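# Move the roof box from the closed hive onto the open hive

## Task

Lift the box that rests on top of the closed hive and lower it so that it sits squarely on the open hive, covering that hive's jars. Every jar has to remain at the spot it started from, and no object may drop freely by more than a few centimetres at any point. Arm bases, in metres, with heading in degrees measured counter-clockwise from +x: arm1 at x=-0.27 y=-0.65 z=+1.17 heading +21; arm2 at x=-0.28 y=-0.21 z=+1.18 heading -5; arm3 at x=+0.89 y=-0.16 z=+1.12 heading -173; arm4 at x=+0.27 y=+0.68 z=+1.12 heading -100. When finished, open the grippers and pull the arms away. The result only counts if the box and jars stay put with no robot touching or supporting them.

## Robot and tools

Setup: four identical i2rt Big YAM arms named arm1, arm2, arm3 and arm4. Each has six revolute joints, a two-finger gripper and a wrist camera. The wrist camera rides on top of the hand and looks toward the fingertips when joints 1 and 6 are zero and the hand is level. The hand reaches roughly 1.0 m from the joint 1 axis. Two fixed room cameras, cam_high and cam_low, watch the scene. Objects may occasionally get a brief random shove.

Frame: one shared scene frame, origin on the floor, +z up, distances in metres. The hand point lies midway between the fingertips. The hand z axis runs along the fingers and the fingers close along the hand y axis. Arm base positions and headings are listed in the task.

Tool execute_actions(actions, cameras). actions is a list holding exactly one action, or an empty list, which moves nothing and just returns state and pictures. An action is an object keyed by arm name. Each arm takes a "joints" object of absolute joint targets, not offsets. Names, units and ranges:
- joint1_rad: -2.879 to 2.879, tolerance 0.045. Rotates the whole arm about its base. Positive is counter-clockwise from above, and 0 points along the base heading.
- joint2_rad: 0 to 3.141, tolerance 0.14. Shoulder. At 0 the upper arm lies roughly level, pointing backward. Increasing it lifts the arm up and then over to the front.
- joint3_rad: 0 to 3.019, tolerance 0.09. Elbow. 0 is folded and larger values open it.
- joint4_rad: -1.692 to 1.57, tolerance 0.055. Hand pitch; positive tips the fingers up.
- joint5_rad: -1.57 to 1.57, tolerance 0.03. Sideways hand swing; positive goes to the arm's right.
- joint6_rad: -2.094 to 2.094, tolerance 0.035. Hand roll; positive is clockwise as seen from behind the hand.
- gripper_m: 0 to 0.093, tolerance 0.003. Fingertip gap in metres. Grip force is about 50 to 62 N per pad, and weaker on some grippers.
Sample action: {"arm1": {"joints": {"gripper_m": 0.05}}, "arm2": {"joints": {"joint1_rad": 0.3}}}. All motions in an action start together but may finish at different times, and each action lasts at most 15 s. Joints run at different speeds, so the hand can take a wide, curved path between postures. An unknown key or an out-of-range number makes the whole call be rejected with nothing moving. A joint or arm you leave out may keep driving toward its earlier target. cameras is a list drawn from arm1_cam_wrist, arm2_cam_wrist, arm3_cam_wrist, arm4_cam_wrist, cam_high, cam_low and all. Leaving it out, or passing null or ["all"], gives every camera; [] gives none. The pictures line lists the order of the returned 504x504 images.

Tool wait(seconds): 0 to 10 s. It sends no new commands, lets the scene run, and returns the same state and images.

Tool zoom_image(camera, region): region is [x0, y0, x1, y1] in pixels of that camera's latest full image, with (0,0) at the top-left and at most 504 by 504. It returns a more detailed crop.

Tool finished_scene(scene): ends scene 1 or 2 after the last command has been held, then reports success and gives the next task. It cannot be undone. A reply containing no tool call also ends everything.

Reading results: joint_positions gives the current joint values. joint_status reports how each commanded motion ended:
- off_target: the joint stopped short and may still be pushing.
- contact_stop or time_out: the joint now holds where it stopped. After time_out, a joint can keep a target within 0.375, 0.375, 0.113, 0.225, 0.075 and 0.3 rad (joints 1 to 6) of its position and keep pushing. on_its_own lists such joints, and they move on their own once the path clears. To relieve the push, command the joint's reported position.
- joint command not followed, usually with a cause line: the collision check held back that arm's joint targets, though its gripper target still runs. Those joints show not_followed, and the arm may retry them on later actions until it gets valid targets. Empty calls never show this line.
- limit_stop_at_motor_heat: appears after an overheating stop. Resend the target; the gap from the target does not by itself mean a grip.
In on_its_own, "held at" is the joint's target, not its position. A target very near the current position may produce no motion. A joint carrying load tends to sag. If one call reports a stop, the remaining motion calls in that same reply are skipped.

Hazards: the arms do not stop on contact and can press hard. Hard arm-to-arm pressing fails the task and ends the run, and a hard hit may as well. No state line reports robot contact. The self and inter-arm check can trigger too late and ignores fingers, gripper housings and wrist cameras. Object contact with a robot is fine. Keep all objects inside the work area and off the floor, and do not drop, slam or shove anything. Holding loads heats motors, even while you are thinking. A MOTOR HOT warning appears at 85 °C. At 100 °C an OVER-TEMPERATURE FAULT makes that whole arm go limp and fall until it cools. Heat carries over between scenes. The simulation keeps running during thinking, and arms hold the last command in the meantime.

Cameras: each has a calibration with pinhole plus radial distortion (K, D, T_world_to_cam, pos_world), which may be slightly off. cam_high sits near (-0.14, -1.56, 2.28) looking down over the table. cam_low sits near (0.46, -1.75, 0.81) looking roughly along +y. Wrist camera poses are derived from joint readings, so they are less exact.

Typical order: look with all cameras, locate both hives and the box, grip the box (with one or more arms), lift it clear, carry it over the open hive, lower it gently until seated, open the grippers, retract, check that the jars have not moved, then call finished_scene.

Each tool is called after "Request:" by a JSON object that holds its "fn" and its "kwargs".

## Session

Request:
{"fn": "execute_actions", "kwargs": {"actions": []}}

Scene clock: 0.00 s.
Motor temperatures (°C, as the motors report them): arm1=[29 28 30 27 31 29] | arm2=[29 37 35 30 28 29] | arm3=[30 39 37 29 30 29] | arm4=[29 31 36 28 30 29]
arm1.joint_positions: joint1_rad=-0.351 joint2_rad=+0.542 joint3_rad=+1.450 joint4_rad=-1.214 joint5_rad=-0.202 joint6_rad=-0.187 gripper_m=+0.095
arm1.joint_status: not commanded
arm1.hand: x=-0.0737 y=-0.6120 z=+1.7794 quat_wxyz=(-0.594, +0.140, -0.792, -0.024) (m; scene frame)
arm2.joint_positions: joint1_rad=+0.221 joint2_rad=+0.524 joint3_rad=+1.460 joint4_rad=-1.337 joint5_rad=-0.069 joint6_rad=+0.403 gripper_m=+0.094
arm2.joint_status: not commanded
arm2.hand: x=-0.1044 y=-0.1796 z=+1.7688 quat_wxyz=(-0.525, -0.098, -0.827, -0.177) (m; scene frame)
arm3.joint_positions: joint1_rad=+0.063 joint2_rad=+0.606 joint3_rad=+1.446 joint4_rad=-1.251 joint5_rad=-0.080 joint6_rad=-0.449 gripper_m=+0.094
arm3.joint_status: not commanded
arm3.hand: x=+0.6622 y=-0.2175 z=+1.7079 quat_wxyz=(+0.042, -0.789, -0.279, +0.546) (m; scene frame)
arm4.joint_positions: joint1_rad=-0.024 joint2_rad=+0.560 joint3_rad=+1.387 joint4_rad=-1.357 joint5_rad=+0.031 joint6_rad=+0.356 gripper_m=+0.094
arm4.joint_status: not commanded
arm4.hand: x=+0.2191 y=+0.4743 z=+1.6619 quat_wxyz=(-0.370, -0.763, -0.417, +0.326) (m; scene frame)
pictures: arm1_cam_wrist, arm2_cam_wrist, arm3_cam_wrist, arm4_cam_wrist, cam_high, cam_low
camera_calibration (this result's frames):
arm1_cam_wrist: T_world_to_cam=[[0.244231, -0.960887, 0.130567, -0.804883], [-0.748614, -0.272412, -0.604458, 0.862521], [0.616384, 0.0498829, -0.785864, 1.60111], [0, 0, 0, 1]] pos_world=[-0.144624, -0.618309, 1.8847]
arm2_cam_wrist: T_world_to_cam=[[0.0298685, -0.918195, -0.395001, 0.5391], [-0.876951, 0.16556, -0.451162, 0.742911], [0.479651, 0.359872, -0.800267, 1.6541], [0, 0, 0, 1]] pos_world=[-0.157997, -0.223264, 1.87184]
arm3_cam_wrist: T_world_to_cam=[[-0.386316, 0.844686, 0.370495, -0.197745], [0.719882, 0.527241, -0.451428, 0.408858], [-0.576655, 0.0923188, -0.811755, 1.91063], [0, 0, 0, 1]] pos_world=[0.73105, -0.224921, 1.80879]
arm4_cam_wrist: T_world_to_cam=[[-0.879567, 0.377134, -0.290056, 0.492824], [0.465379, 0.808725, -0.359704, 0.119422], [0.0989192, -0.451369, -0.886837, 1.79278], [0, 0, 0, 1]] pos_world=[0.200554, 0.526767, 1.77581]
Images, in order (width x height): arm1_cam_wrist 504x504, arm2_cam_wrist 504x504, arm3_cam_wrist 504x504, arm4_cam_wrist 504x504, cam_high 504x504, cam_low 504x504.

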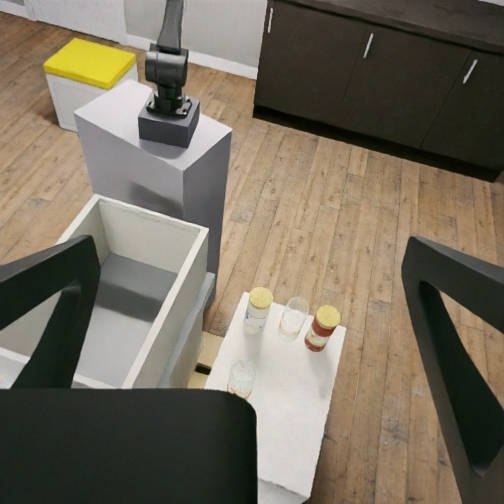

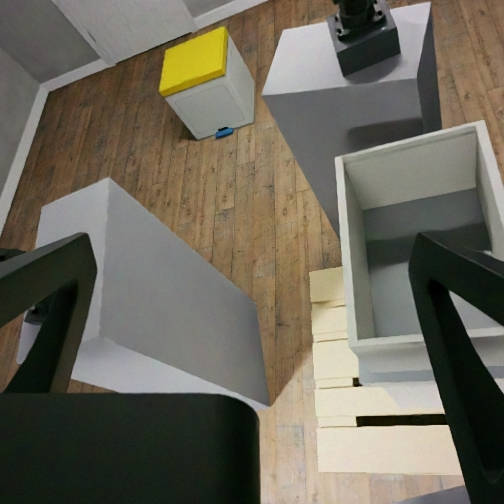

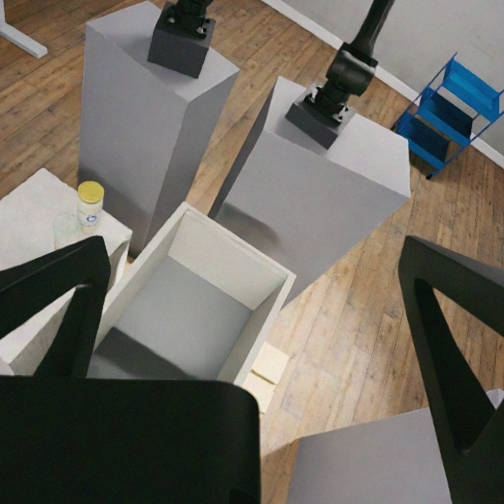

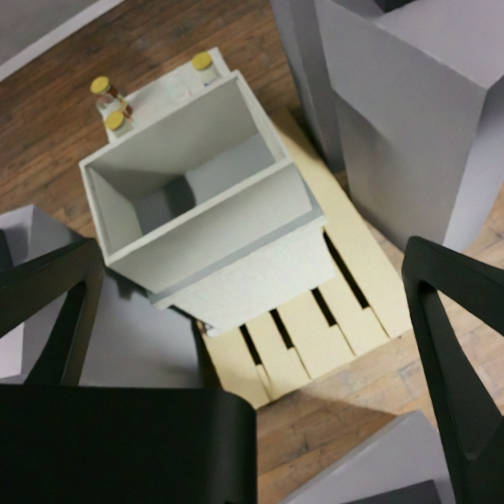

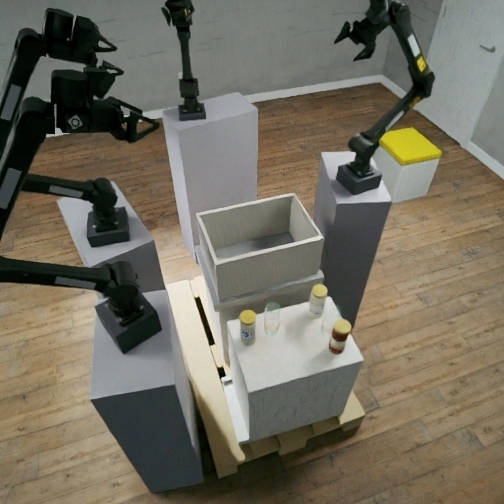

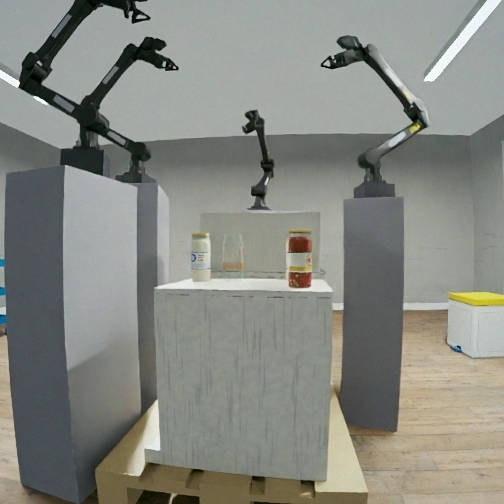

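Request:
{"fn": "zoom_image", "kwargs": {"camera": "cam_high", "region": [180, 180, 380, 400]}}

Request:
{"fn": "zoom_image", "kwargs": {"camera": "cam_low", "region": [140, 200, 350, 310]}}

Region (180, 180, 380, 400) of cam_high's 504x504 image, scaled by 2.291, with more detail than that image has; it fills the left 458 columns of this view, and the rest is white.

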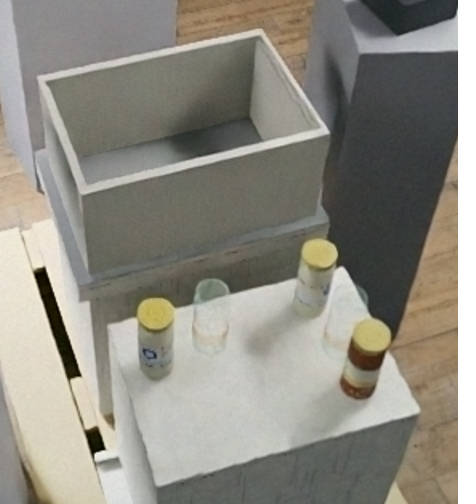

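Region (140, 200, 350, 310) of cam_low's 504x504 image, scaled by 2.400, with more detail than that image has; it fills the top 264 rows of this view, and the rest is white.

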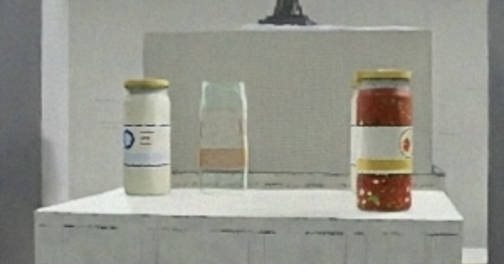

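Request:
{"fn": "execute_actions", "kwargs": {"actions": [{"arm1":{"joints":{"joint1_rad":0.382,"joint2_rad":2.155,"joint3_rad":1.259,"joint4_rad":-0.655,"joint5_rad":0,"joint6_rad":-0.835}},"arm2":{"joints":{"joint1_rad":0.75}},"arm3":{"joints":{"joint1_rad":-0.21,"joint2_rad":1.668,"joint3_rad":0.53,"joint4_rad":-0.45,"joint5_rad":0,"joint6_rad":-1.66}}}], "cameras": ["arm1_cam_wrist","arm3_cam_wrist","cam_high"]}}

Scene clock: 74.77 s.
Motor temperatures (°C, as the motors report them): arm1=[29 29 34 27 31 29] | arm2=[29 36 38 30 28 29] | arm3=[30 37 40 29 30 29] | arm4=[29 31 41 29 30 29]
arm1.joint_positions: joint1_rad=+0.391 joint2_rad=+2.146 joint3_rad=+1.255 joint4_rad=-0.669 joint5_rad=+0.000 joint6_rad=-0.822 gripper_m=+0.095
arm1.joint_status: all done
arm1.hand: x=+0.1178 y=-0.2962 z=+1.0331 quat_wxyz=(-0.003, +0.707, -0.707, +0.006) (m; scene frame)
arm2.joint_positions: joint1_rad=+0.741 joint2_rad=+0.524 joint3_rad=+1.460 joint4_rad=-1.337 joint5_rad=-0.069 joint6_rad=+0.403 gripper_m=+0.094
arm2.joint_status: all done
arm2.hand: x=-0.1449 y=-0.0959 z=+1.7696 quat_wxyz=(-0.465, +0.118, -0.823, -0.306) (m; scene frame)
arm3.joint_positions: joint1_rad=-0.208 joint2_rad=+1.654 joint3_rad=+0.534 joint4_rad=-0.461 joint5_rad=-0.001 joint6_rad=-1.646 gripper_m=+0.094
arm3.joint_status: all done
arm3.hand: x=+0.6027 y=-0.1351 z=+1.0319 quat_wxyz=(-0.004, -0.714, -0.700, -0.005) (m; scene frame)
arm4.joint_positions: joint1_rad=-0.024 joint2_rad=+0.560 joint3_rad=+1.387 joint4_rad=-1.357 joint5_rad=+0.031 joint6_rad=+0.356 gripper_m=+0.094
arm4.joint_status: not commanded
arm4.hand: x=+0.2191 y=+0.4743 z=+1.6619 quat_wxyz=(-0.370, -0.763, -0.417, +0.326) (m; scene frame)
pictures: arm1_cam_wrist, arm3_cam_wrist, cam_high
camera_calibration (this result's frames):
arm1_cam_wrist: T_world_to_cam=[[0.99982, 0.0000562938, 0.01897, -0.139768], [-0.0109604, -0.81448, 0.580088, -0.830452], [0.0154833, -0.580191, -0.814333, 0.794462], [0, 0, 0, 1]] pos_world=[0.11834, -0.215439, 1.13134]
arm3_cam_wrist: T_world_to_cam=[[-0.999719, 0.0231641, -0.00502122, 0.6064], [0.0158714, 0.811579, 0.584027, -0.502675], [0.0176036, 0.583783, -0.811719, 1.02809], [0, 0, 0, 1]] pos_world=[0.59611, -0.20627, 1.13114]
Images, in order (width x height): arm1_cam_wrist 504x504, arm3_cam_wrist 504x504, cam_high 504x504.

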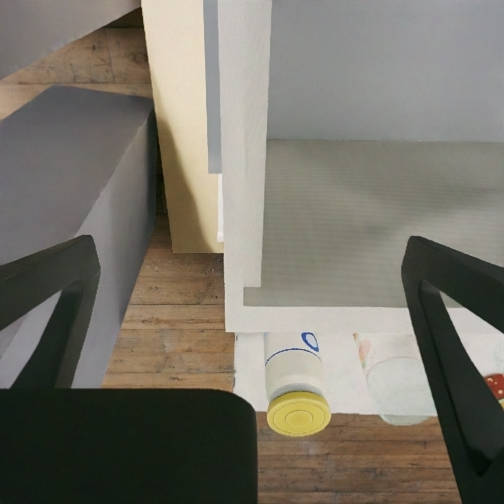

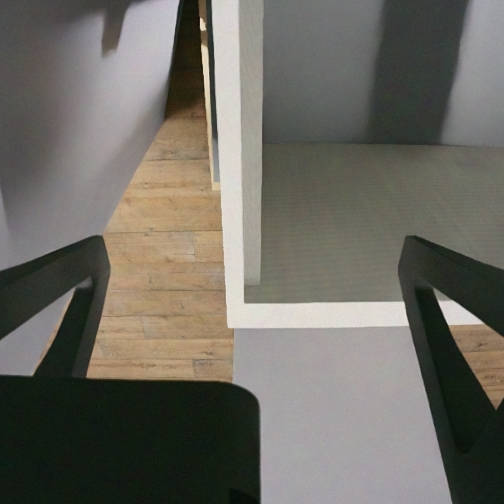

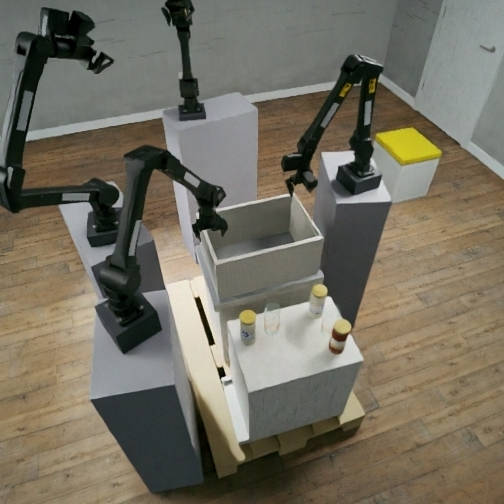

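Request:
{"fn": "execute_actions", "kwargs": {"actions": [{"arm1":{"joints":{"joint1_rad":0.412,"joint2_rad":2.264,"joint3_rad":1.30,"joint4_rad":-0.575,"joint6_rad":-0.785}},"arm3":{"joints":{"joint1_rad":-0.25,"joint2_rad":1.868,"joint3_rad":0.525,"joint4_rad":-0.243,"joint6_rad":-1.697}}}], "cameras": []}}

Request:
{"fn": "execute_actions", "kwargs": {"actions": [{"arm1":{"joints":{"joint2_rad":2.41,"joint3_rad":1.343,"joint4_rad":-0.474}},"arm3":{"joints":{"joint2_rad":2.128,"joint3_rad":0.575,"joint4_rad":-0.022}}}], "cameras": ["arm1_cam_wrist","arm3_cam_wrist"]}}

Scene clock: 112.73 s.
Motor temperatures (°C, as the motors report them): arm1=[29 31 33 27 31 29] | arm2=[29 35 38 30 28 29] | arm3=[30 36 37 29 30 29] | arm4=[29 31 41 29 30 29]
arm1.joint_positions: joint1_rad=+0.400 joint2_rad=+2.254 joint3_rad=+1.284 joint4_rad=-0.590 joint5_rad=+0.000 joint6_rad=-0.798 gripper_m=+0.095
arm1.joint_status: all done
arm1.hand: x=+0.1179 y=-0.2898 z=+0.9853 quat_wxyz=(-0.004, +0.702, -0.712, +0.005) (m; scene frame)
arm2.joint_positions: joint1_rad=+0.741 joint2_rad=+0.524 joint3_rad=+1.460 joint4_rad=-1.337 joint5_rad=-0.069 joint6_rad=+0.403 gripper_m=+0.094
arm2.joint_status: not commanded
arm2.hand: x=-0.1449 y=-0.0959 z=+1.7696 quat_wxyz=(-0.465, +0.118, -0.823, -0.306) (m; scene frame)
arm3.joint_positions: joint1_rad=-0.245 joint2_rad=+1.859 joint3_rad=+0.534 joint4_rad=-0.254 joint5_rad=-0.001 joint6_rad=-1.683 gripper_m=+0.094
arm3.joint_status: all done
arm3.hand: x=+0.6031 y=-0.1244 z=+0.9774 quat_wxyz=(-0.003, -0.713, -0.701, -0.004) (m; scene frame)
arm4.joint_positions: joint1_rad=-0.024 joint2_rad=+0.560 joint3_rad=+1.387 joint4_rad=-1.357 joint5_rad=+0.031 joint6_rad=+0.356 gripper_m=+0.094
arm4.joint_status: not commanded
arm4.hand: x=+0.2191 y=+0.4743 z=+1.6619 quat_wxyz=(-0.370, -0.763, -0.417, +0.326) (m; scene frame)
pictures: none
No camera images: the call's "cameras" was empty. Leave "cameras" out to get every camera's image.

Scene clock: 113.83 s.
Motor temperatures (°C, as the motors report them): arm1=[29 31 33 27 31 29] | arm2=[29 35 38 30 28 29] | arm3=[30 36 37 29 30 29] | arm4=[29 31 41 29 30 29]
arm1.joint_positions: joint1_rad=+0.400 joint2_rad=+2.405 joint3_rad=+1.336 joint4_rad=-0.488 joint5_rad=+0.000 joint6_rad=-0.797 gripper_m=+0.095
arm1.joint_status: all done
arm1.hand: x=+0.1202 y=-0.2886 z=+0.9185 quat_wxyz=(-0.005, +0.702, -0.712, +0.006) (m; scene frame)
arm2.joint_positions: joint1_rad=+0.741 joint2_rad=+0.524 joint3_rad=+1.460 joint4_rad=-1.337 joint5_rad=-0.069 joint6_rad=+0.403 gripper_m=+0.094
arm2.joint_status: not commanded
arm2.hand: x=-0.1449 y=-0.0959 z=+1.7696 quat_wxyz=(-0.465, +0.118, -0.823, -0.306) (m; scene frame)
arm3.joint_positions: joint1_rad=-0.245 joint2_rad=+2.119 joint3_rad=+0.571 joint4_rad=-0.033 joint5_rad=-0.001 joint6_rad=-1.684 gripper_m=+0.094
arm3.joint_status: all done
arm3.hand: x=+0.6054 y=-0.1245 z=+0.9101 quat_wxyz=(-0.003, -0.713, -0.701, -0.004) (m; scene frame)
arm4.joint_positions: joint1_rad=-0.024 joint2_rad=+0.560 joint3_rad=+1.387 joint4_rad=-1.357 joint5_rad=+0.031 joint6_rad=+0.356 gripper_m=+0.094
arm4.joint_status: not commanded
arm4.hand: x=+0.2191 y=+0.4743 z=+1.6619 quat_wxyz=(-0.370, -0.763, -0.417, +0.326) (m; scene frame)
pictures: arm1_cam_wrist, arm3_cam_wrist
camera_calibration (this result's frames):
arm1_cam_wrist: T_world_to_cam=[[0.999661, -0.0152132, 0.0211284, -0.146406], [-0.0246305, -0.815592, 0.578104, -0.75457], [0.0084373, -0.578428, -0.81569, 0.708054], [0, 0, 0, 1]] pos_world=[0.121797, -0.20809, 1.01687]
arm3_cam_wrist: T_world_to_cam=[[-0.999749, 0.0220185, -0.00420773, 0.607354], [0.0154215, 0.811773, 0.58377, -0.439622], [0.0162695, 0.583558, -0.811908, 0.923975], [0, 0, 0, 1]] pos_world=[0.598949, -0.195693, 1.00938]
Images, in order (width x height): arm1_cam_wrist 504x504, arm3_cam_wrist 504x504.

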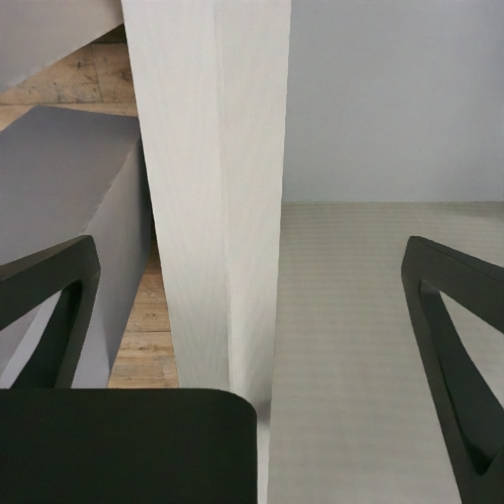

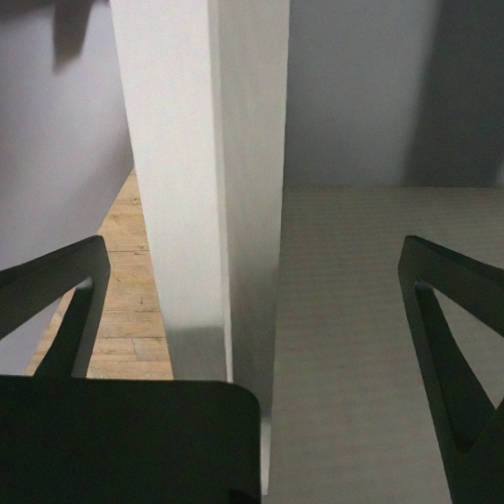

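Request:
{"fn": "execute_actions", "kwargs": {"actions": [{"arm1":{"joints":{"joint1_rad":0.418,"joint3_rad":1.33,"joint4_rad":-0.508,"gripper_m":0}},"arm3":{"joints":{"joint3_rad":0.56,"joint4_rad":-0.055,"gripper_m":0}}}], "cameras": ["arm1_cam_wrist","arm3_cam_wrist"]}}

Scene clock: 119.83 s.
Motor temperatures (°C, as the motors report them): arm1=[29 31 33 27 31 29] | arm2=[29 35 38 30 28 29] | arm3=[30 36 37 29 30 29] | arm4=[29 31 41 29 30 29]
arm1.joint_positions: joint1_rad=+0.406 joint2_rad=+2.405 joint3_rad=+1.334 joint4_rad=-0.495 joint5_rad=-0.003 joint6_rad=-0.796 gripper_m=+0.019
arm1.joint_status: gripper_m off_target (ended at +0.019, target +0.000); the others done
arm1.hand: x=+0.1155 y=-0.2879 z=+0.9181 quat_wxyz=(+0.000, +0.704, -0.711, +0.004) (m; scene frame)
arm2.joint_positions: joint1_rad=+0.741 joint2_rad=+0.524 joint3_rad=+1.460 joint4_rad=-1.337 joint5_rad=-0.069 joint6_rad=+0.403 gripper_m=+0.094
arm2.joint_status: not commanded
arm2.hand: x=-0.1449 y=-0.0959 z=+1.7696 quat_wxyz=(-0.465, +0.118, -0.823, -0.306) (m; scene frame)
arm3.joint_positions: joint1_rad=-0.245 joint2_rad=+2.119 joint3_rad=+0.567 joint4_rad=-0.046 joint5_rad=+0.000 joint6_rad=-1.685 gripper_m=+0.018
arm3.joint_status: gripper_m off_target (ended at +0.018, target +0.000); the others done
arm3.hand: x=+0.6111 y=-0.1252 z=+0.9101 quat_wxyz=(-0.010, -0.713, -0.701, -0.010) (m; scene frame)
arm4.joint_positions: joint1_rad=-0.024 joint2_rad=+0.560 joint3_rad=+1.387 joint4_rad=-1.357 joint5_rad=+0.031 joint6_rad=+0.356 gripper_m=+0.094
arm4.joint_status: not commanded
arm4.hand: x=+0.2191 y=+0.4743 z=+1.6619 quat_wxyz=(-0.370, -0.763, -0.417, +0.326) (m; scene frame)
pictures: arm1_cam_wrist, arm3_cam_wrist
camera_calibration (this result's frames):
arm1_cam_wrist: T_world_to_cam=[[0.999867, -0.010647, 0.0123945, -0.13238], [-0.0158703, -0.813292, 0.581639, -0.75745], [0.00388764, -0.581758, -0.813353, 0.705618], [0, 0, 0, 1]] pos_world=[0.117598, -0.206939, 1.01612]
arm3_cam_wrist: T_world_to_cam=[[-0.99957, 0.0201351, -0.0213127, 0.628228], [0.00395697, 0.812894, 0.582398, -0.4308], [0.0290516, 0.582063, -0.812625, 0.916976], [0, 0, 0, 1]] pos_world=[0.603023, -0.196193, 1.00944]
Images, in order (width x height): arm1_cam_wrist 504x504, arm3_cam_wrist 504x504.

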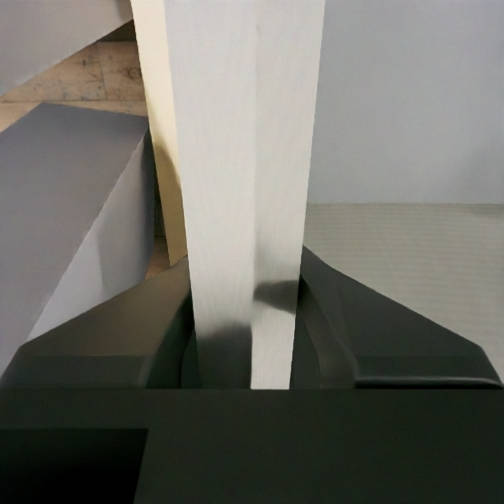

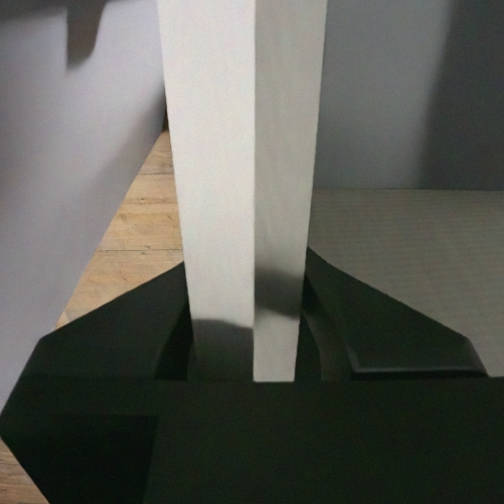

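Request:
{"fn": "execute_actions", "kwargs": {"actions": [{"arm1":{"joints":{"joint1_rad":0.406,"joint2_rad":2.155,"joint3_rad":1.31,"joint4_rad":-0.615}},"arm3":{"joints":{"joint1_rad":-0.245,"joint2_rad":1.797,"joint3_rad":0.53,"joint4_rad":-0.287}}}], "cameras": ["cam_low"]}}

Scene clock: 153.43 s.
Motor temperatures (°C, as the motors report them): arm1=[29 32 32 27 31 29] | arm2=[29 35 39 30 28 29] | arm3=[30 36 35 29 30 29] | arm4=[29 31 42 29 30 29]
arm1.joint_positions: joint1_rad=+0.403 joint2_rad=+2.244 joint3_rad=+1.286 joint4_rad=-0.600 joint5_rad=-0.002 joint6_rad=-0.797 gripper_m=+0.019
arm1.joint_status: all done
arm1.hand: x=+0.1177 y=-0.2877 z=+0.9904 quat_wxyz=(-0.004, +0.703, -0.711, +0.004) (m; scene frame)
arm2.joint_positions: joint1_rad=+0.741 joint2_rad=+0.524 joint3_rad=+1.460 joint4_rad=-1.337 joint5_rad=-0.069 joint6_rad=+0.403 gripper_m=+0.094
arm2.joint_status: not commanded
arm2.hand: x=-0.1449 y=-0.0959 z=+1.7696 quat_wxyz=(-0.465, +0.118, -0.823, -0.306) (m; scene frame)
arm3.joint_positions: joint1_rad=-0.242 joint2_rad=+1.851 joint3_rad=+0.527 joint4_rad=-0.270 joint5_rad=-0.001 joint6_rad=-1.687 gripper_m=+0.018
arm3.joint_status: all done
arm3.hand: x=+0.6090 y=-0.1262 z=+0.9789 quat_wxyz=(-0.009, -0.711, -0.703, -0.008) (m; scene frame)
arm4.joint_positions: joint1_rad=-0.024 joint2_rad=+0.560 joint3_rad=+1.387 joint4_rad=-1.357 joint5_rad=+0.031 joint6_rad=+0.356 gripper_m=+0.094
arm4.joint_status: not commanded
arm4.hand: x=+0.2191 y=+0.4743 z=+1.6619 quat_wxyz=(-0.370, -0.763, -0.417, +0.326) (m; scene frame)
pictures: cam_low
Images, in order (width x height): cam_low 504x504.

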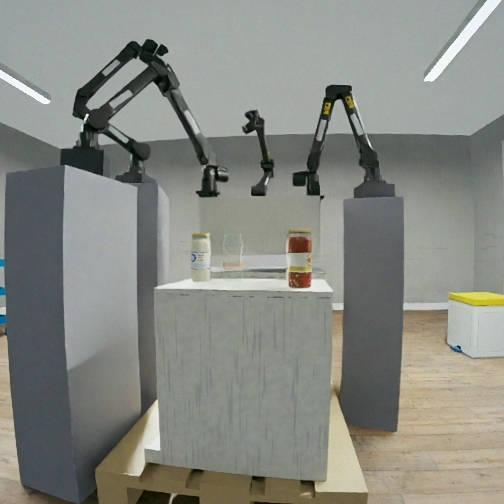

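Request:
{"fn": "execute_actions", "kwargs": {"actions": [{"arm1":{"joints":{"joint1_rad":0.343,"joint2_rad":1.979,"joint3_rad":1.218,"joint4_rad":-0.70,"joint6_rad":-0.855}},"arm3":{"joints":{"joint1_rad":-0.094,"joint2_rad":1.538,"joint3_rad":0.576,"joint4_rad":-0.554,"joint6_rad":-1.528}}}], "cameras": []}}

Request:
{"fn": "execute_actions", "kwargs": {"actions": [{"arm1":{"joints":{"joint1_rad":0.249,"joint2_rad":1.803,"joint3_rad":1.12,"joint4_rad":-0.782,"joint6_rad":-0.945}},"arm3":{"joints":{"joint1_rad":0.118,"joint2_rad":1.372,"joint3_rad":0.671,"joint4_rad":-0.79,"joint6_rad":-1.31}}}], "cameras": ["cam_low","cam_high"]}}

Scene clock: 164.03 s.
Motor temperatures (°C, as the motors report them): arm1=[29 33 33 27 31 29] | arm2=[29 34 39 30 28 29] | arm3=[30 37 35 29 30 29] | arm4=[29 31 42 29 30 29]
arm1.joint_positions: joint1_rad=+0.342 joint2_rad=+2.063 joint3_rad=+1.178 joint4_rad=-0.691 joint5_rad=+0.001 joint6_rad=-0.859 gripper_m=+0.019
arm1.joint_status: all done
arm1.hand: x=+0.1147 y=-0.3326 z=+1.0558 quat_wxyz=(+0.005, +0.703, -0.711, +0.006) (m; scene frame)
arm2.joint_positions: joint1_rad=+0.741 joint2_rad=+0.524 joint3_rad=+1.460 joint4_rad=-1.337 joint5_rad=-0.069 joint6_rad=+0.403 gripper_m=+0.094
arm2.joint_status: not commanded
arm2.hand: x=-0.1449 y=-0.0959 z=+1.7696 quat_wxyz=(-0.465, +0.118, -0.823, -0.306) (m; scene frame)
arm3.joint_positions: joint1_rad=-0.089 joint2_rad=+1.601 joint3_rad=+0.547 joint4_rad=-0.545 joint5_rad=+0.001 joint6_rad=-1.533 gripper_m=+0.018
arm3.joint_status: all done
arm3.hand: x=+0.6032 y=-0.1687 z=+1.0485 quat_wxyz=(-0.009, -0.711, -0.703, -0.012) (m; scene frame)
arm4.joint_positions: joint1_rad=-0.024 joint2_rad=+0.560 joint3_rad=+1.387 joint4_rad=-1.357 joint5_rad=+0.031 joint6_rad=+0.356 gripper_m=+0.094
arm4.joint_status: not commanded
arm4.hand: x=+0.2191 y=+0.4743 z=+1.6619 quat_wxyz=(-0.370, -0.763, -0.417, +0.326) (m; scene frame)
pictures: none
No camera images: the call's "cameras" was empty. Leave "cameras" out to get every camera's image.

Scene clock: 165.30 s.
Motor temperatures (°C, as the motors report them): arm1=[29 33 33 27 31 29] | arm2=[29 34 39 30 28 29] | arm3=[30 37 36 29 30 29] | arm4=[29 31 42 29 30 29]
arm1.joint_positions: joint1_rad=+0.236 joint2_rad=+1.882 joint3_rad=+1.087 joint4_rad=-0.771 joint5_rad=-0.002 joint6_rad=-0.955 gripper_m=+0.019
arm1.joint_status: all done
arm1.hand: x=+0.1212 y=-0.3906 z=+1.1175 quat_wxyz=(-0.001, +0.699, -0.715, +0.005) (m; scene frame)
arm2.joint_positions: joint1_rad=+0.741 joint2_rad=+0.524 joint3_rad=+1.460 joint4_rad=-1.337 joint5_rad=-0.069 joint6_rad=+0.403 gripper_m=+0.094
arm2.joint_status: not commanded
arm2.hand: x=-0.1449 y=-0.0959 z=+1.7696 quat_wxyz=(-0.465, +0.118, -0.823, -0.306) (m; scene frame)
arm3.joint_positions: joint1_rad=+0.125 joint2_rad=+1.422 joint3_rad=+0.589 joint4_rad=-0.757 joint5_rad=+0.000 joint6_rad=-1.313 gripper_m=+0.018
arm3.joint_status: all done
arm3.hand: x=+0.6091 y=-0.2294 z=+1.1057 quat_wxyz=(-0.004, -0.714, -0.700, -0.010) (m; scene frame)
arm4.joint_positions: joint1_rad=-0.024 joint2_rad=+0.560 joint3_rad=+1.387 joint4_rad=-1.357 joint5_rad=+0.031 joint6_rad=+0.356 gripper_m=+0.094
arm4.joint_status: not commanded
arm4.hand: x=+0.2191 y=+0.4743 z=+1.6619 quat_wxyz=(-0.370, -0.763, -0.417, +0.326) (m; scene frame)
pictures: cam_high, cam_low
Images, in order (width x height): cam_high 504x504, cam_low 504x504.

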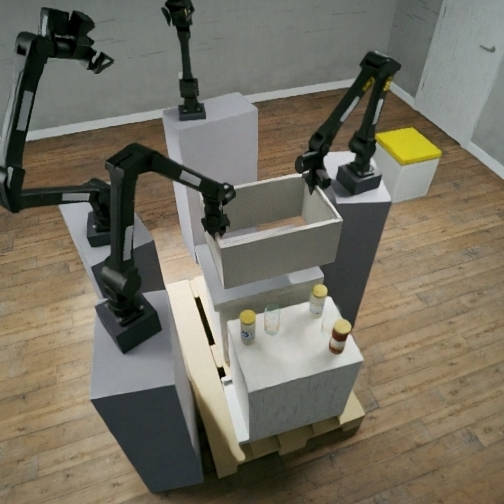

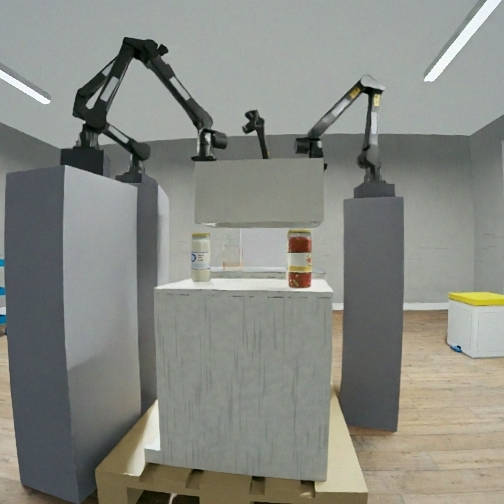

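Request:
{"fn": "execute_actions", "kwargs": {"actions": [{"arm1":{"joints":{"joint1_rad":-0.004,"joint2_rad":1.704,"joint3_rad":0.944,"joint4_rad":-0.698,"joint6_rad":-1.192}},"arm3":{"joints":{"joint1_rad":0.489,"joint2_rad":1.49,"joint3_rad":0.824,"joint4_rad":-0.81,"joint6_rad":-0.928}}}], "cameras": ["cam_low"]}}

Scene clock: 202.13 s.
Motor temperatures (°C, as the motors report them): arm1=[29 34 35 27 31 29] | arm2=[29 34 39 30 28 29] | arm3=[30 36 43 29 30 29] | arm4=[29 31 42 29 30 29]
arm1.joint_positions: joint1_rad=-0.009 joint2_rad=+1.783 joint3_rad=+0.904 joint4_rad=-0.686 joint5_rad=-0.005 joint6_rad=-1.197 gripper_m=+0.019
arm1.joint_status: all done
arm1.hand: x=+0.1187 y=-0.5127 z=+1.1135 quat_wxyz=(-0.002, +0.698, -0.716, +0.004) (m; scene frame)
arm2.joint_positions: joint1_rad=+0.741 joint2_rad=+0.524 joint3_rad=+1.460 joint4_rad=-1.337 joint5_rad=-0.069 joint6_rad=+0.403 gripper_m=+0.094
arm2.joint_status: not commanded
arm2.hand: x=-0.1449 y=-0.0959 z=+1.7696 quat_wxyz=(-0.465, +0.118, -0.823, -0.306) (m; scene frame)
arm3.joint_positions: joint1_rad=+0.491 joint2_rad=+1.542 joint3_rad=+0.740 joint4_rad=-0.793 joint5_rad=+0.004 joint6_rad=-0.932 gripper_m=+0.018
arm3.joint_status: all done
arm3.hand: x=+0.6071 y=-0.3539 z=+1.1095 quat_wxyz=(+0.001, -0.719, -0.695, -0.014) (m; scene frame)
arm4.joint_positions: joint1_rad=-0.024 joint2_rad=+0.560 joint3_rad=+1.387 joint4_rad=-1.357 joint5_rad=+0.031 joint6_rad=+0.356 gripper_m=+0.094
arm4.joint_status: not commanded
arm4.hand: x=+0.2191 y=+0.4743 z=+1.6619 quat_wxyz=(-0.370, -0.763, -0.417, +0.326) (m; scene frame)
pictures: cam_low
Images, in order (width x height): cam_low 504x504.

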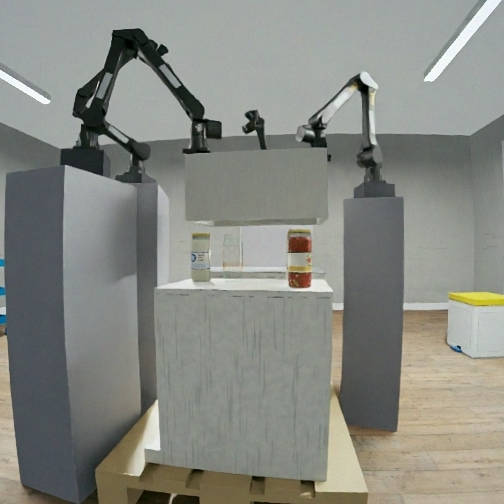

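Request:
{"fn": "execute_actions", "kwargs": {"actions": [{"arm1":{"joints":{"joint1_rad":-0.299,"joint2_rad":1.638,"joint3_rad":0.871,"joint4_rad":-0.688,"joint6_rad":-1.474}},"arm3":{"joints":{"joint1_rad":0.74,"joint2_rad":1.668,"joint3_rad":1.083,"joint4_rad":-0.877,"joint6_rad":-0.668}}}], "cameras": []}}

Request:
{"fn": "execute_actions", "kwargs": {"actions": [{"arm1":{"joints":{"joint1_rad":-0.608,"joint2_rad":1.675,"joint3_rad":0.925,"joint4_rad":-0.70,"joint6_rad":-1.773}},"arm3":{"joints":{"joint1_rad":0.897,"joint2_rad":1.865,"joint3_rad":1.43,"joint4_rad":-1.0,"joint6_rad":-0.50}}}], "cameras": ["arm1_cam_wrist","arm3_cam_wrist","cam_low","cam_high"]}}

Scene clock: 219.43 s.
Motor temperatures (°C, as the motors report them): arm1=[29 34 35 27 31 29] | arm2=[29 34 39 30 28 29] | arm3=[30 36 44 29 31 29] | arm4=[29 31 42 29 30 29]
arm1.joint_positions: joint1_rad=-0.305 joint2_rad=+1.714 joint3_rad=+0.825 joint4_rad=-0.680 joint5_rad=-0.007 joint6_rad=-1.471 gripper_m=+0.019
arm1.joint_status: all done
arm1.hand: x=+0.1143 y=-0.6329 z=+1.1215 quat_wxyz=(-0.001, +0.691, -0.723, +0.003) (m; scene frame)
arm2.joint_positions: joint1_rad=+0.741 joint2_rad=+0.524 joint3_rad=+1.460 joint4_rad=-1.337 joint5_rad=-0.069 joint6_rad=+0.403 gripper_m=+0.094
arm2.joint_status: not commanded
arm2.hand: x=-0.1449 y=-0.0959 z=+1.7696 quat_wxyz=(-0.465, +0.118, -0.823, -0.306) (m; scene frame)
arm3.joint_positions: joint1_rad=+0.741 joint2_rad=+1.730 joint3_rad=+1.005 joint4_rad=-0.870 joint5_rad=+0.007 joint6_rad=-0.662 gripper_m=+0.018
arm3.joint_status: all done
arm3.hand: x=+0.6032 y=-0.4850 z=+1.1129 quat_wxyz=(+0.005, -0.726, -0.688, -0.013) (m; scene frame)
arm4.joint_positions: joint1_rad=-0.024 joint2_rad=+0.560 joint3_rad=+1.387 joint4_rad=-1.357 joint5_rad=+0.031 joint6_rad=+0.356 gripper_m=+0.094
arm4.joint_status: not commanded
arm4.hand: x=+0.2191 y=+0.4743 z=+1.6619 quat_wxyz=(-0.370, -0.763, -0.417, +0.326) (m; scene frame)
pictures: none
No camera images: the call's "cameras" was empty. Leave "cameras" out to get every camera's image.

Scene clock: 221.73 s.
Motor temperatures (°C, as the motors report them): arm1=[29 34 36 27 31 29] | arm2=[29 34 39 30 28 29] | arm3=[30 37 45 29 31 29] | arm4=[29 31 42 29 30 29]
arm1.joint_positions: joint1_rad=-0.615 joint2_rad=+1.747 joint3_rad=+0.864 joint4_rad=-0.692 joint5_rad=-0.004 joint6_rad=-1.774 gripper_m=+0.019
arm1.joint_status: all done
arm1.hand: x=+0.1144 y=-0.7546 z=+1.1198 quat_wxyz=(+0.001, +0.688, -0.726, +0.002) (m; scene frame)
arm2.joint_positions: joint1_rad=+0.741 joint2_rad=+0.524 joint3_rad=+1.460 joint4_rad=-1.337 joint5_rad=-0.069 joint6_rad=+0.403 gripper_m=+0.094
arm2.joint_status: not commanded
arm2.hand: x=-0.1449 y=-0.0959 z=+1.7696 quat_wxyz=(-0.465, +0.118, -0.823, -0.306) (m; scene frame)
arm3.joint_positions: joint1_rad=+0.897 joint2_rad=+1.942 joint3_rad=+1.336 joint4_rad=-0.993 joint5_rad=+0.011 joint6_rad=-0.500 gripper_m=+0.018
arm3.joint_status: joint3_rad time_out (moved +0.331 of +0.425); the others done
arm3.on_its_own: joint3_rad reads +1.336 and still pushes toward +1.430 since a time_out
arm3.hand: x=+0.6032 y=-0.6100 z=+1.1133 quat_wxyz=(+0.009, -0.728, -0.686, -0.014) (m; scene frame)
arm4.joint_positions: joint1_rad=-0.024 joint2_rad=+0.560 joint3_rad=+1.387 joint4_rad=-1.357 joint5_rad=+0.031 joint6_rad=+0.356 gripper_m=+0.094
arm4.joint_status: not commanded
arm4.hand: x=+0.2191 y=+0.4743 z=+1.6619 quat_wxyz=(-0.370, -0.763, -0.417, +0.326) (m; scene frame)
pictures: arm1_cam_wrist, arm3_cam_wrist, cam_high, cam_low
camera_calibration (this result's frames):
arm1_cam_wrist: T_world_to_cam=[[0.998542, -0.0533969, 0.00787089, -0.16577], [-0.0480035, -0.811927, 0.581782, -1.24986], [-0.0246748, -0.581312, -0.813306, 0.601752], [0, 0, 0, 1]] pos_world=[0.120379, -0.673841, 1.21786]
arm3_cam_wrist: T_world_to_cam=[[-0.997997, 0.0632324, 0.00184344, 0.634034], [0.0512633, 0.791328, 0.609239, -0.226517], [0.0370649, 0.608113, -0.792985, 1.35367], [0, 0, 0, 1]] pos_world=[0.594203, -0.684027, 1.21027]
Images, in order (width x height): arm1_cam_wrist 504x504, arm3_cam_wrist 504x504, cam_high 504x504, cam_low 504x504.

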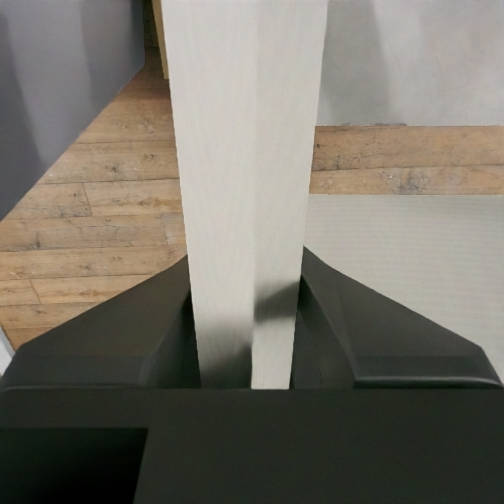

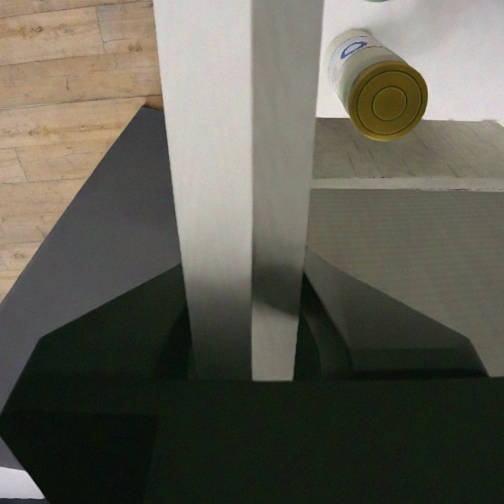

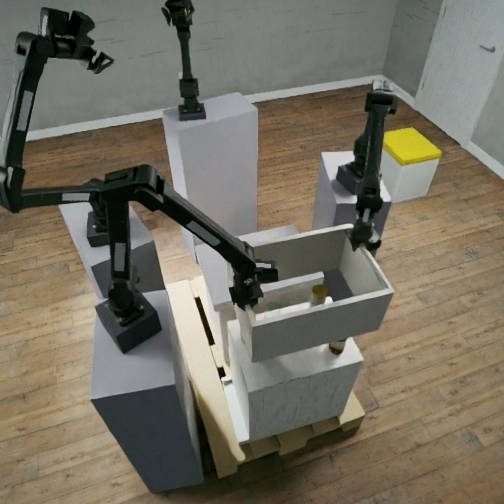

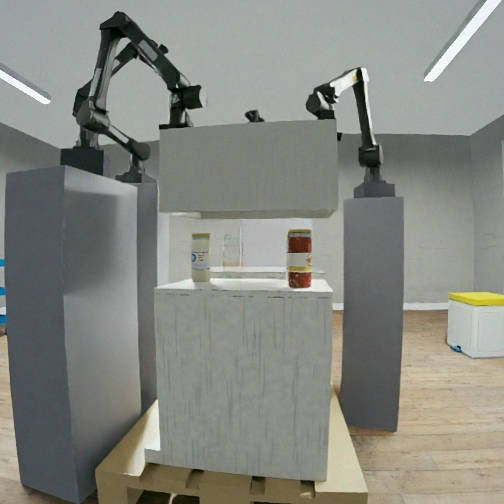

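Request:
{"fn": "execute_actions", "kwargs": {"actions": []}}

Scene clock: 247.97 s.
Motor temperatures (°C, as the motors report them): arm1=[29 34 37 27 31 29] | arm2=[29 33 39 30 28 29] | arm3=[30 40 48 29 31 29] | arm4=[29 31 42 29 30 29]
arm1.joint_positions: joint1_rad=-0.615 joint2_rad=+1.747 joint3_rad=+0.864 joint4_rad=-0.692 joint5_rad=-0.004 joint6_rad=-1.774 gripper_m=+0.019
arm1.joint_status: all done
arm1.hand: x=+0.1144 y=-0.7546 z=+1.1198 quat_wxyz=(+0.001, +0.688, -0.726, +0.002) (m; scene frame)
arm2.joint_positions: joint1_rad=+0.741 joint2_rad=+0.524 joint3_rad=+1.460 joint4_rad=-1.337 joint5_rad=-0.069 joint6_rad=+0.403 gripper_m=+0.094
arm2.joint_status: not commanded
arm2.hand: x=-0.1449 y=-0.0959 z=+1.7696 quat_wxyz=(-0.465, +0.118, -0.823, -0.306) (m; scene frame)
arm3.joint_positions: joint1_rad=+0.897 joint2_rad=+1.942 joint3_rad=+1.336 joint4_rad=-0.993 joint5_rad=+0.011 joint6_rad=-0.500 gripper_m=+0.018
arm3.joint_status: joint3_rad time_out (moved +0.331 of +0.425); the others done
arm3.on_its_own: joint3_rad reads +1.336 and still pushes toward +1.430 since a time_out
arm3.hand: x=+0.6032 y=-0.6100 z=+1.1133 quat_wxyz=(+0.009, -0.728, -0.686, -0.014) (m; scene frame)
arm4.joint_positions: joint1_rad=-0.024 joint2_rad=+0.560 joint3_rad=+1.387 joint4_rad=-1.357 joint5_rad=+0.031 joint6_rad=+0.356 gripper_m=+0.094
arm4.joint_status: not commanded
arm4.hand: x=+0.2191 y=+0.4743 z=+1.6619 quat_wxyz=(-0.370, -0.763, -0.417, +0.326) (m; scene frame)
pictures: arm1_cam_wrist, arm2_cam_wrist, arm3_cam_wrist, arm4_cam_wrist, cam_high, cam_low
camera_calibration (this result's frames):
arm1_cam_wrist: T_world_to_cam=[[0.998542, -0.0533969, 0.00787089, -0.16577], [-0.0480035, -0.811927, 0.581782, -1.24986], [-0.0246748, -0.581312, -0.813306, 0.601752], [0, 0, 0, 1]] pos_world=[0.120379, -0.673841, 1.21786]
arm2_cam_wrist: T_world_to_cam=[[0.484239, -0.781747, -0.392917, 0.69273], [-0.840851, -0.291681, -0.455952, 0.663827], [0.241833, 0.551174, -0.798576, 1.62493], [0, 0, 0, 1]] pos_world=[-0.17023, -0.160456, 1.87249]
arm3_cam_wrist: T_world_to_cam=[[-0.997997, 0.0632324, 0.00184344, 0.634034], [0.0512633, 0.791328, 0.609239, -0.226517], [0.0370649, 0.608113, -0.792985, 1.35367], [0, 0, 0, 1]] pos_world=[0.594203, -0.684027, 1.21027]
arm4_cam_wrist: T_world_to_cam=[[-0.879567, 0.377134, -0.290056, 0.492824], [0.465379, 0.808725, -0.359704, 0.119422], [0.0989192, -0.451369, -0.886837, 1.79278], [0, 0, 0, 1]] pos_world=[0.200554, 0.526767, 1.77581]
Images, in order (width x height): arm1_cam_wrist 504x504, arm2_cam_wrist 504x504, arm3_cam_wrist 504x504, arm4_cam_wrist 504x504, cam_high 504x504, cam_low 504x504.

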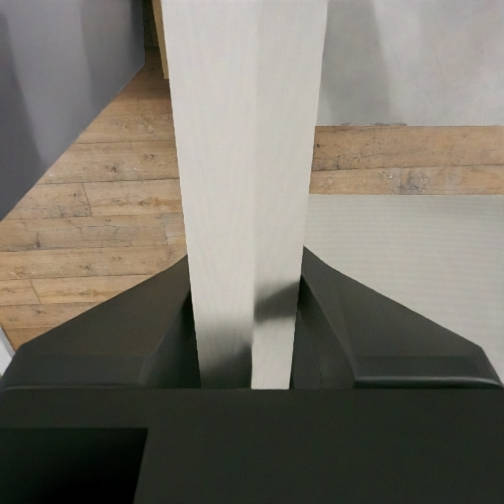

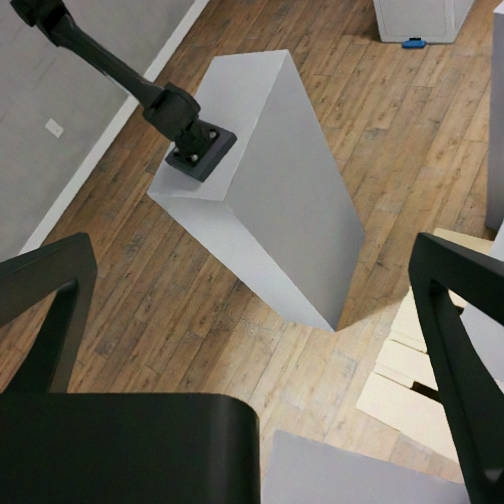

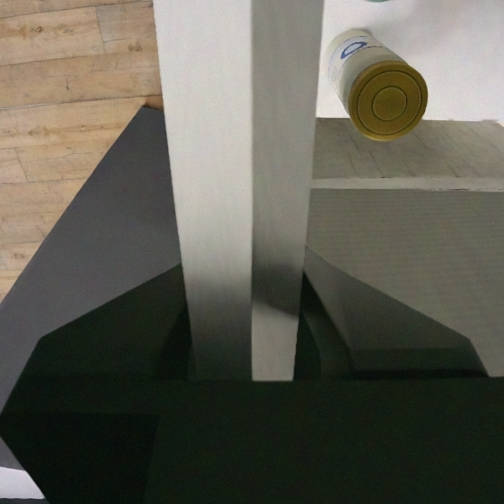

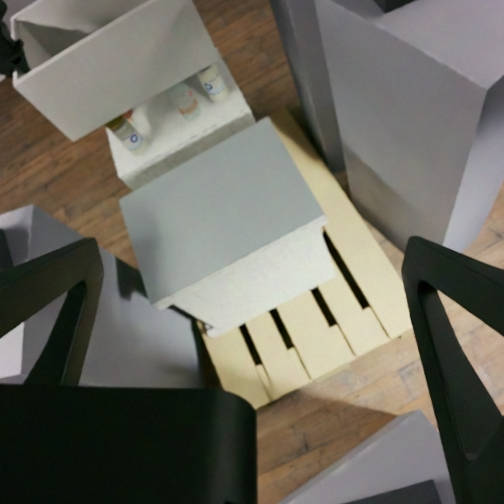

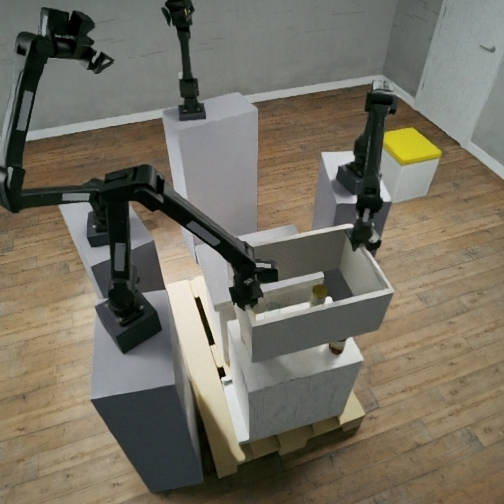

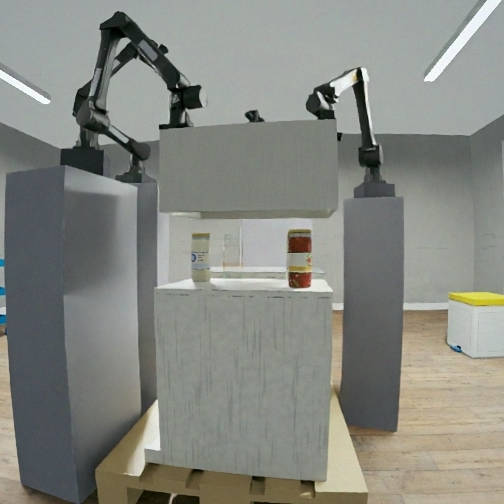

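Request:
{"fn": "execute_actions", "kwargs": {"actions": [{"arm1":{"joints":{"joint1_rad":-0.628,"joint2_rad":1.886,"joint3_rad":0.858,"joint4_rad":-0.418,"joint6_rad":-1.785}},"arm3":{"joints":{"joint1_rad":0.875,"joint2_rad":2.014,"joint3_rad":1.352,"joint4_rad":-0.795,"joint6_rad":-0.52}}}], "cameras": ["arm1_cam_wrist","arm3_cam_wrist","cam_low","cam_high"]}}

Scene clock: 297.27 s.
Motor temperatures (°C, as the motors report them): arm1=[29 34 39 27 31 29] | arm2=[29 33 39 30 28 29] | arm3=[30 41 49 29 31 29] | arm4=[29 31 42 29 30 29]
arm1.joint_positions: joint1_rad=-0.622 joint2_rad=+1.982 joint3_rad=+0.826 joint4_rad=-0.433 joint5_rad=-0.002 joint6_rad=-1.782 gripper_m=+0.019
arm1.joint_status: all done
arm1.hand: x=+0.1025 y=-0.7557 z=+1.0245 quat_wxyz=(+0.006, +0.688, -0.725, -0.003) (m; scene frame)
arm2.joint_positions: joint1_rad=+0.741 joint2_rad=+0.524 joint3_rad=+1.460 joint4_rad=-1.337 joint5_rad=-0.069 joint6_rad=+0.403 gripper_m=+0.094
arm2.joint_status: not commanded
arm2.hand: x=-0.1449 y=-0.0959 z=+1.7696 quat_wxyz=(-0.465, +0.118, -0.823, -0.306) (m; scene frame)
arm3.joint_positions: joint1_rad=+0.879 joint2_rad=+2.124 joint3_rad=+1.311 joint4_rad=-0.787 joint5_rad=+0.014 joint6_rad=-0.521 gripper_m=+0.018
arm3.joint_status: all done
arm3.hand: x=+0.5924 y=-0.6079 z=+1.0119 quat_wxyz=(+0.011, -0.727, -0.687, -0.014) (m; scene frame)
arm4.joint_positions: joint1_rad=-0.024 joint2_rad=+0.560 joint3_rad=+1.387 joint4_rad=-1.357 joint5_rad=+0.031 joint6_rad=+0.356 gripper_m=+0.094
arm4.joint_status: not commanded
arm4.hand: x=+0.2191 y=+0.4743 z=+1.6619 quat_wxyz=(-0.370, -0.763, -0.417, +0.326) (m; scene frame)
pictures: arm1_cam_wrist, arm3_cam_wrist, cam_high, cam_low
camera_calibration (this result's frames):
arm1_cam_wrist: T_world_to_cam=[[0.998565, -0.0531346, -0.0067487, -0.138067], [-0.0393257, -0.812863, 0.581125, -1.19677], [-0.0363636, -0.580026, -0.813786, 0.525992], [0, 0, 0, 1]] pos_world=[0.109932, -0.675059, 1.12259]
arm3_cam_wrist: T_world_to_cam=[[-0.998163, 0.0604778, 0.0036697, 0.619831], [0.0501306, 0.790335, 0.610621, -0.167241], [0.0340287, 0.609683, -0.791915, 1.27403], [0, 0, 0, 1]] pos_world=[0.583722, -0.682065, 1.10877]
Images, in order (width x height): arm1_cam_wrist 504x504, arm3_cam_wrist 504x504, cam_high 504x504, cam_low 504x504.

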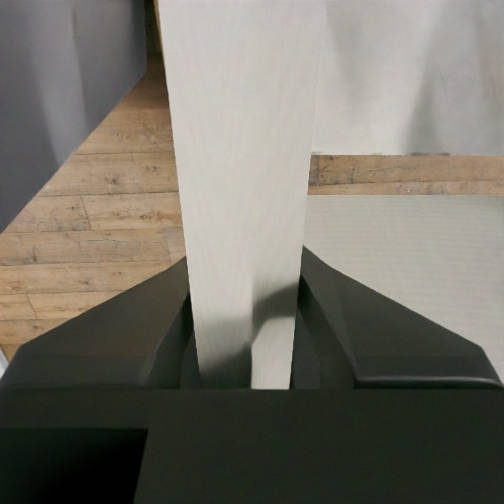

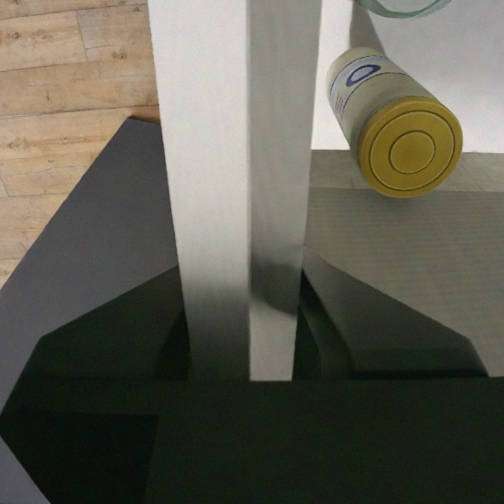

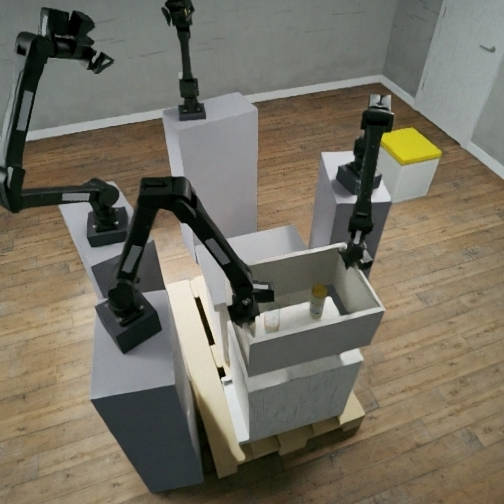

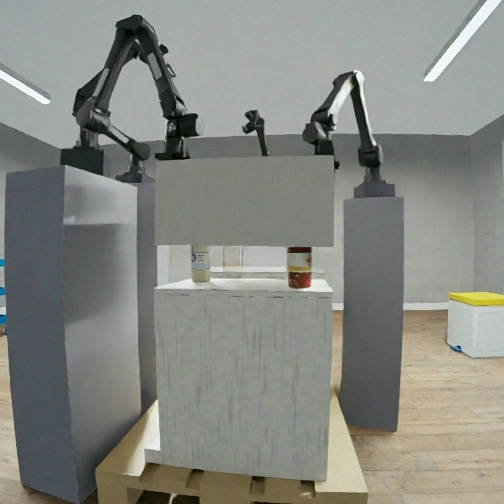

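Request:
{"fn": "zoom_image", "kwargs": {"camera": "cam_low", "region": [145, 150, 345, 310]}}

Region (145, 150, 345, 310) of cam_low's 504x504 image, scaled by 2.520, with more detail than that image has; it fills the top 403 rows of this view, and the rest is white.

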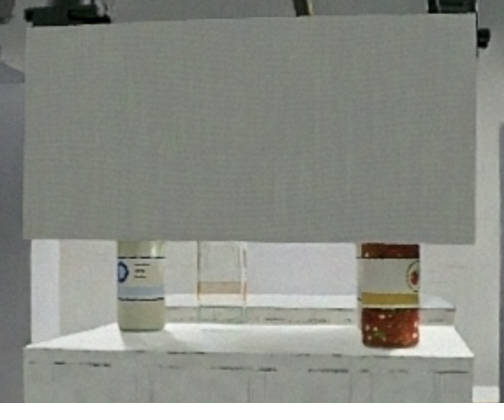

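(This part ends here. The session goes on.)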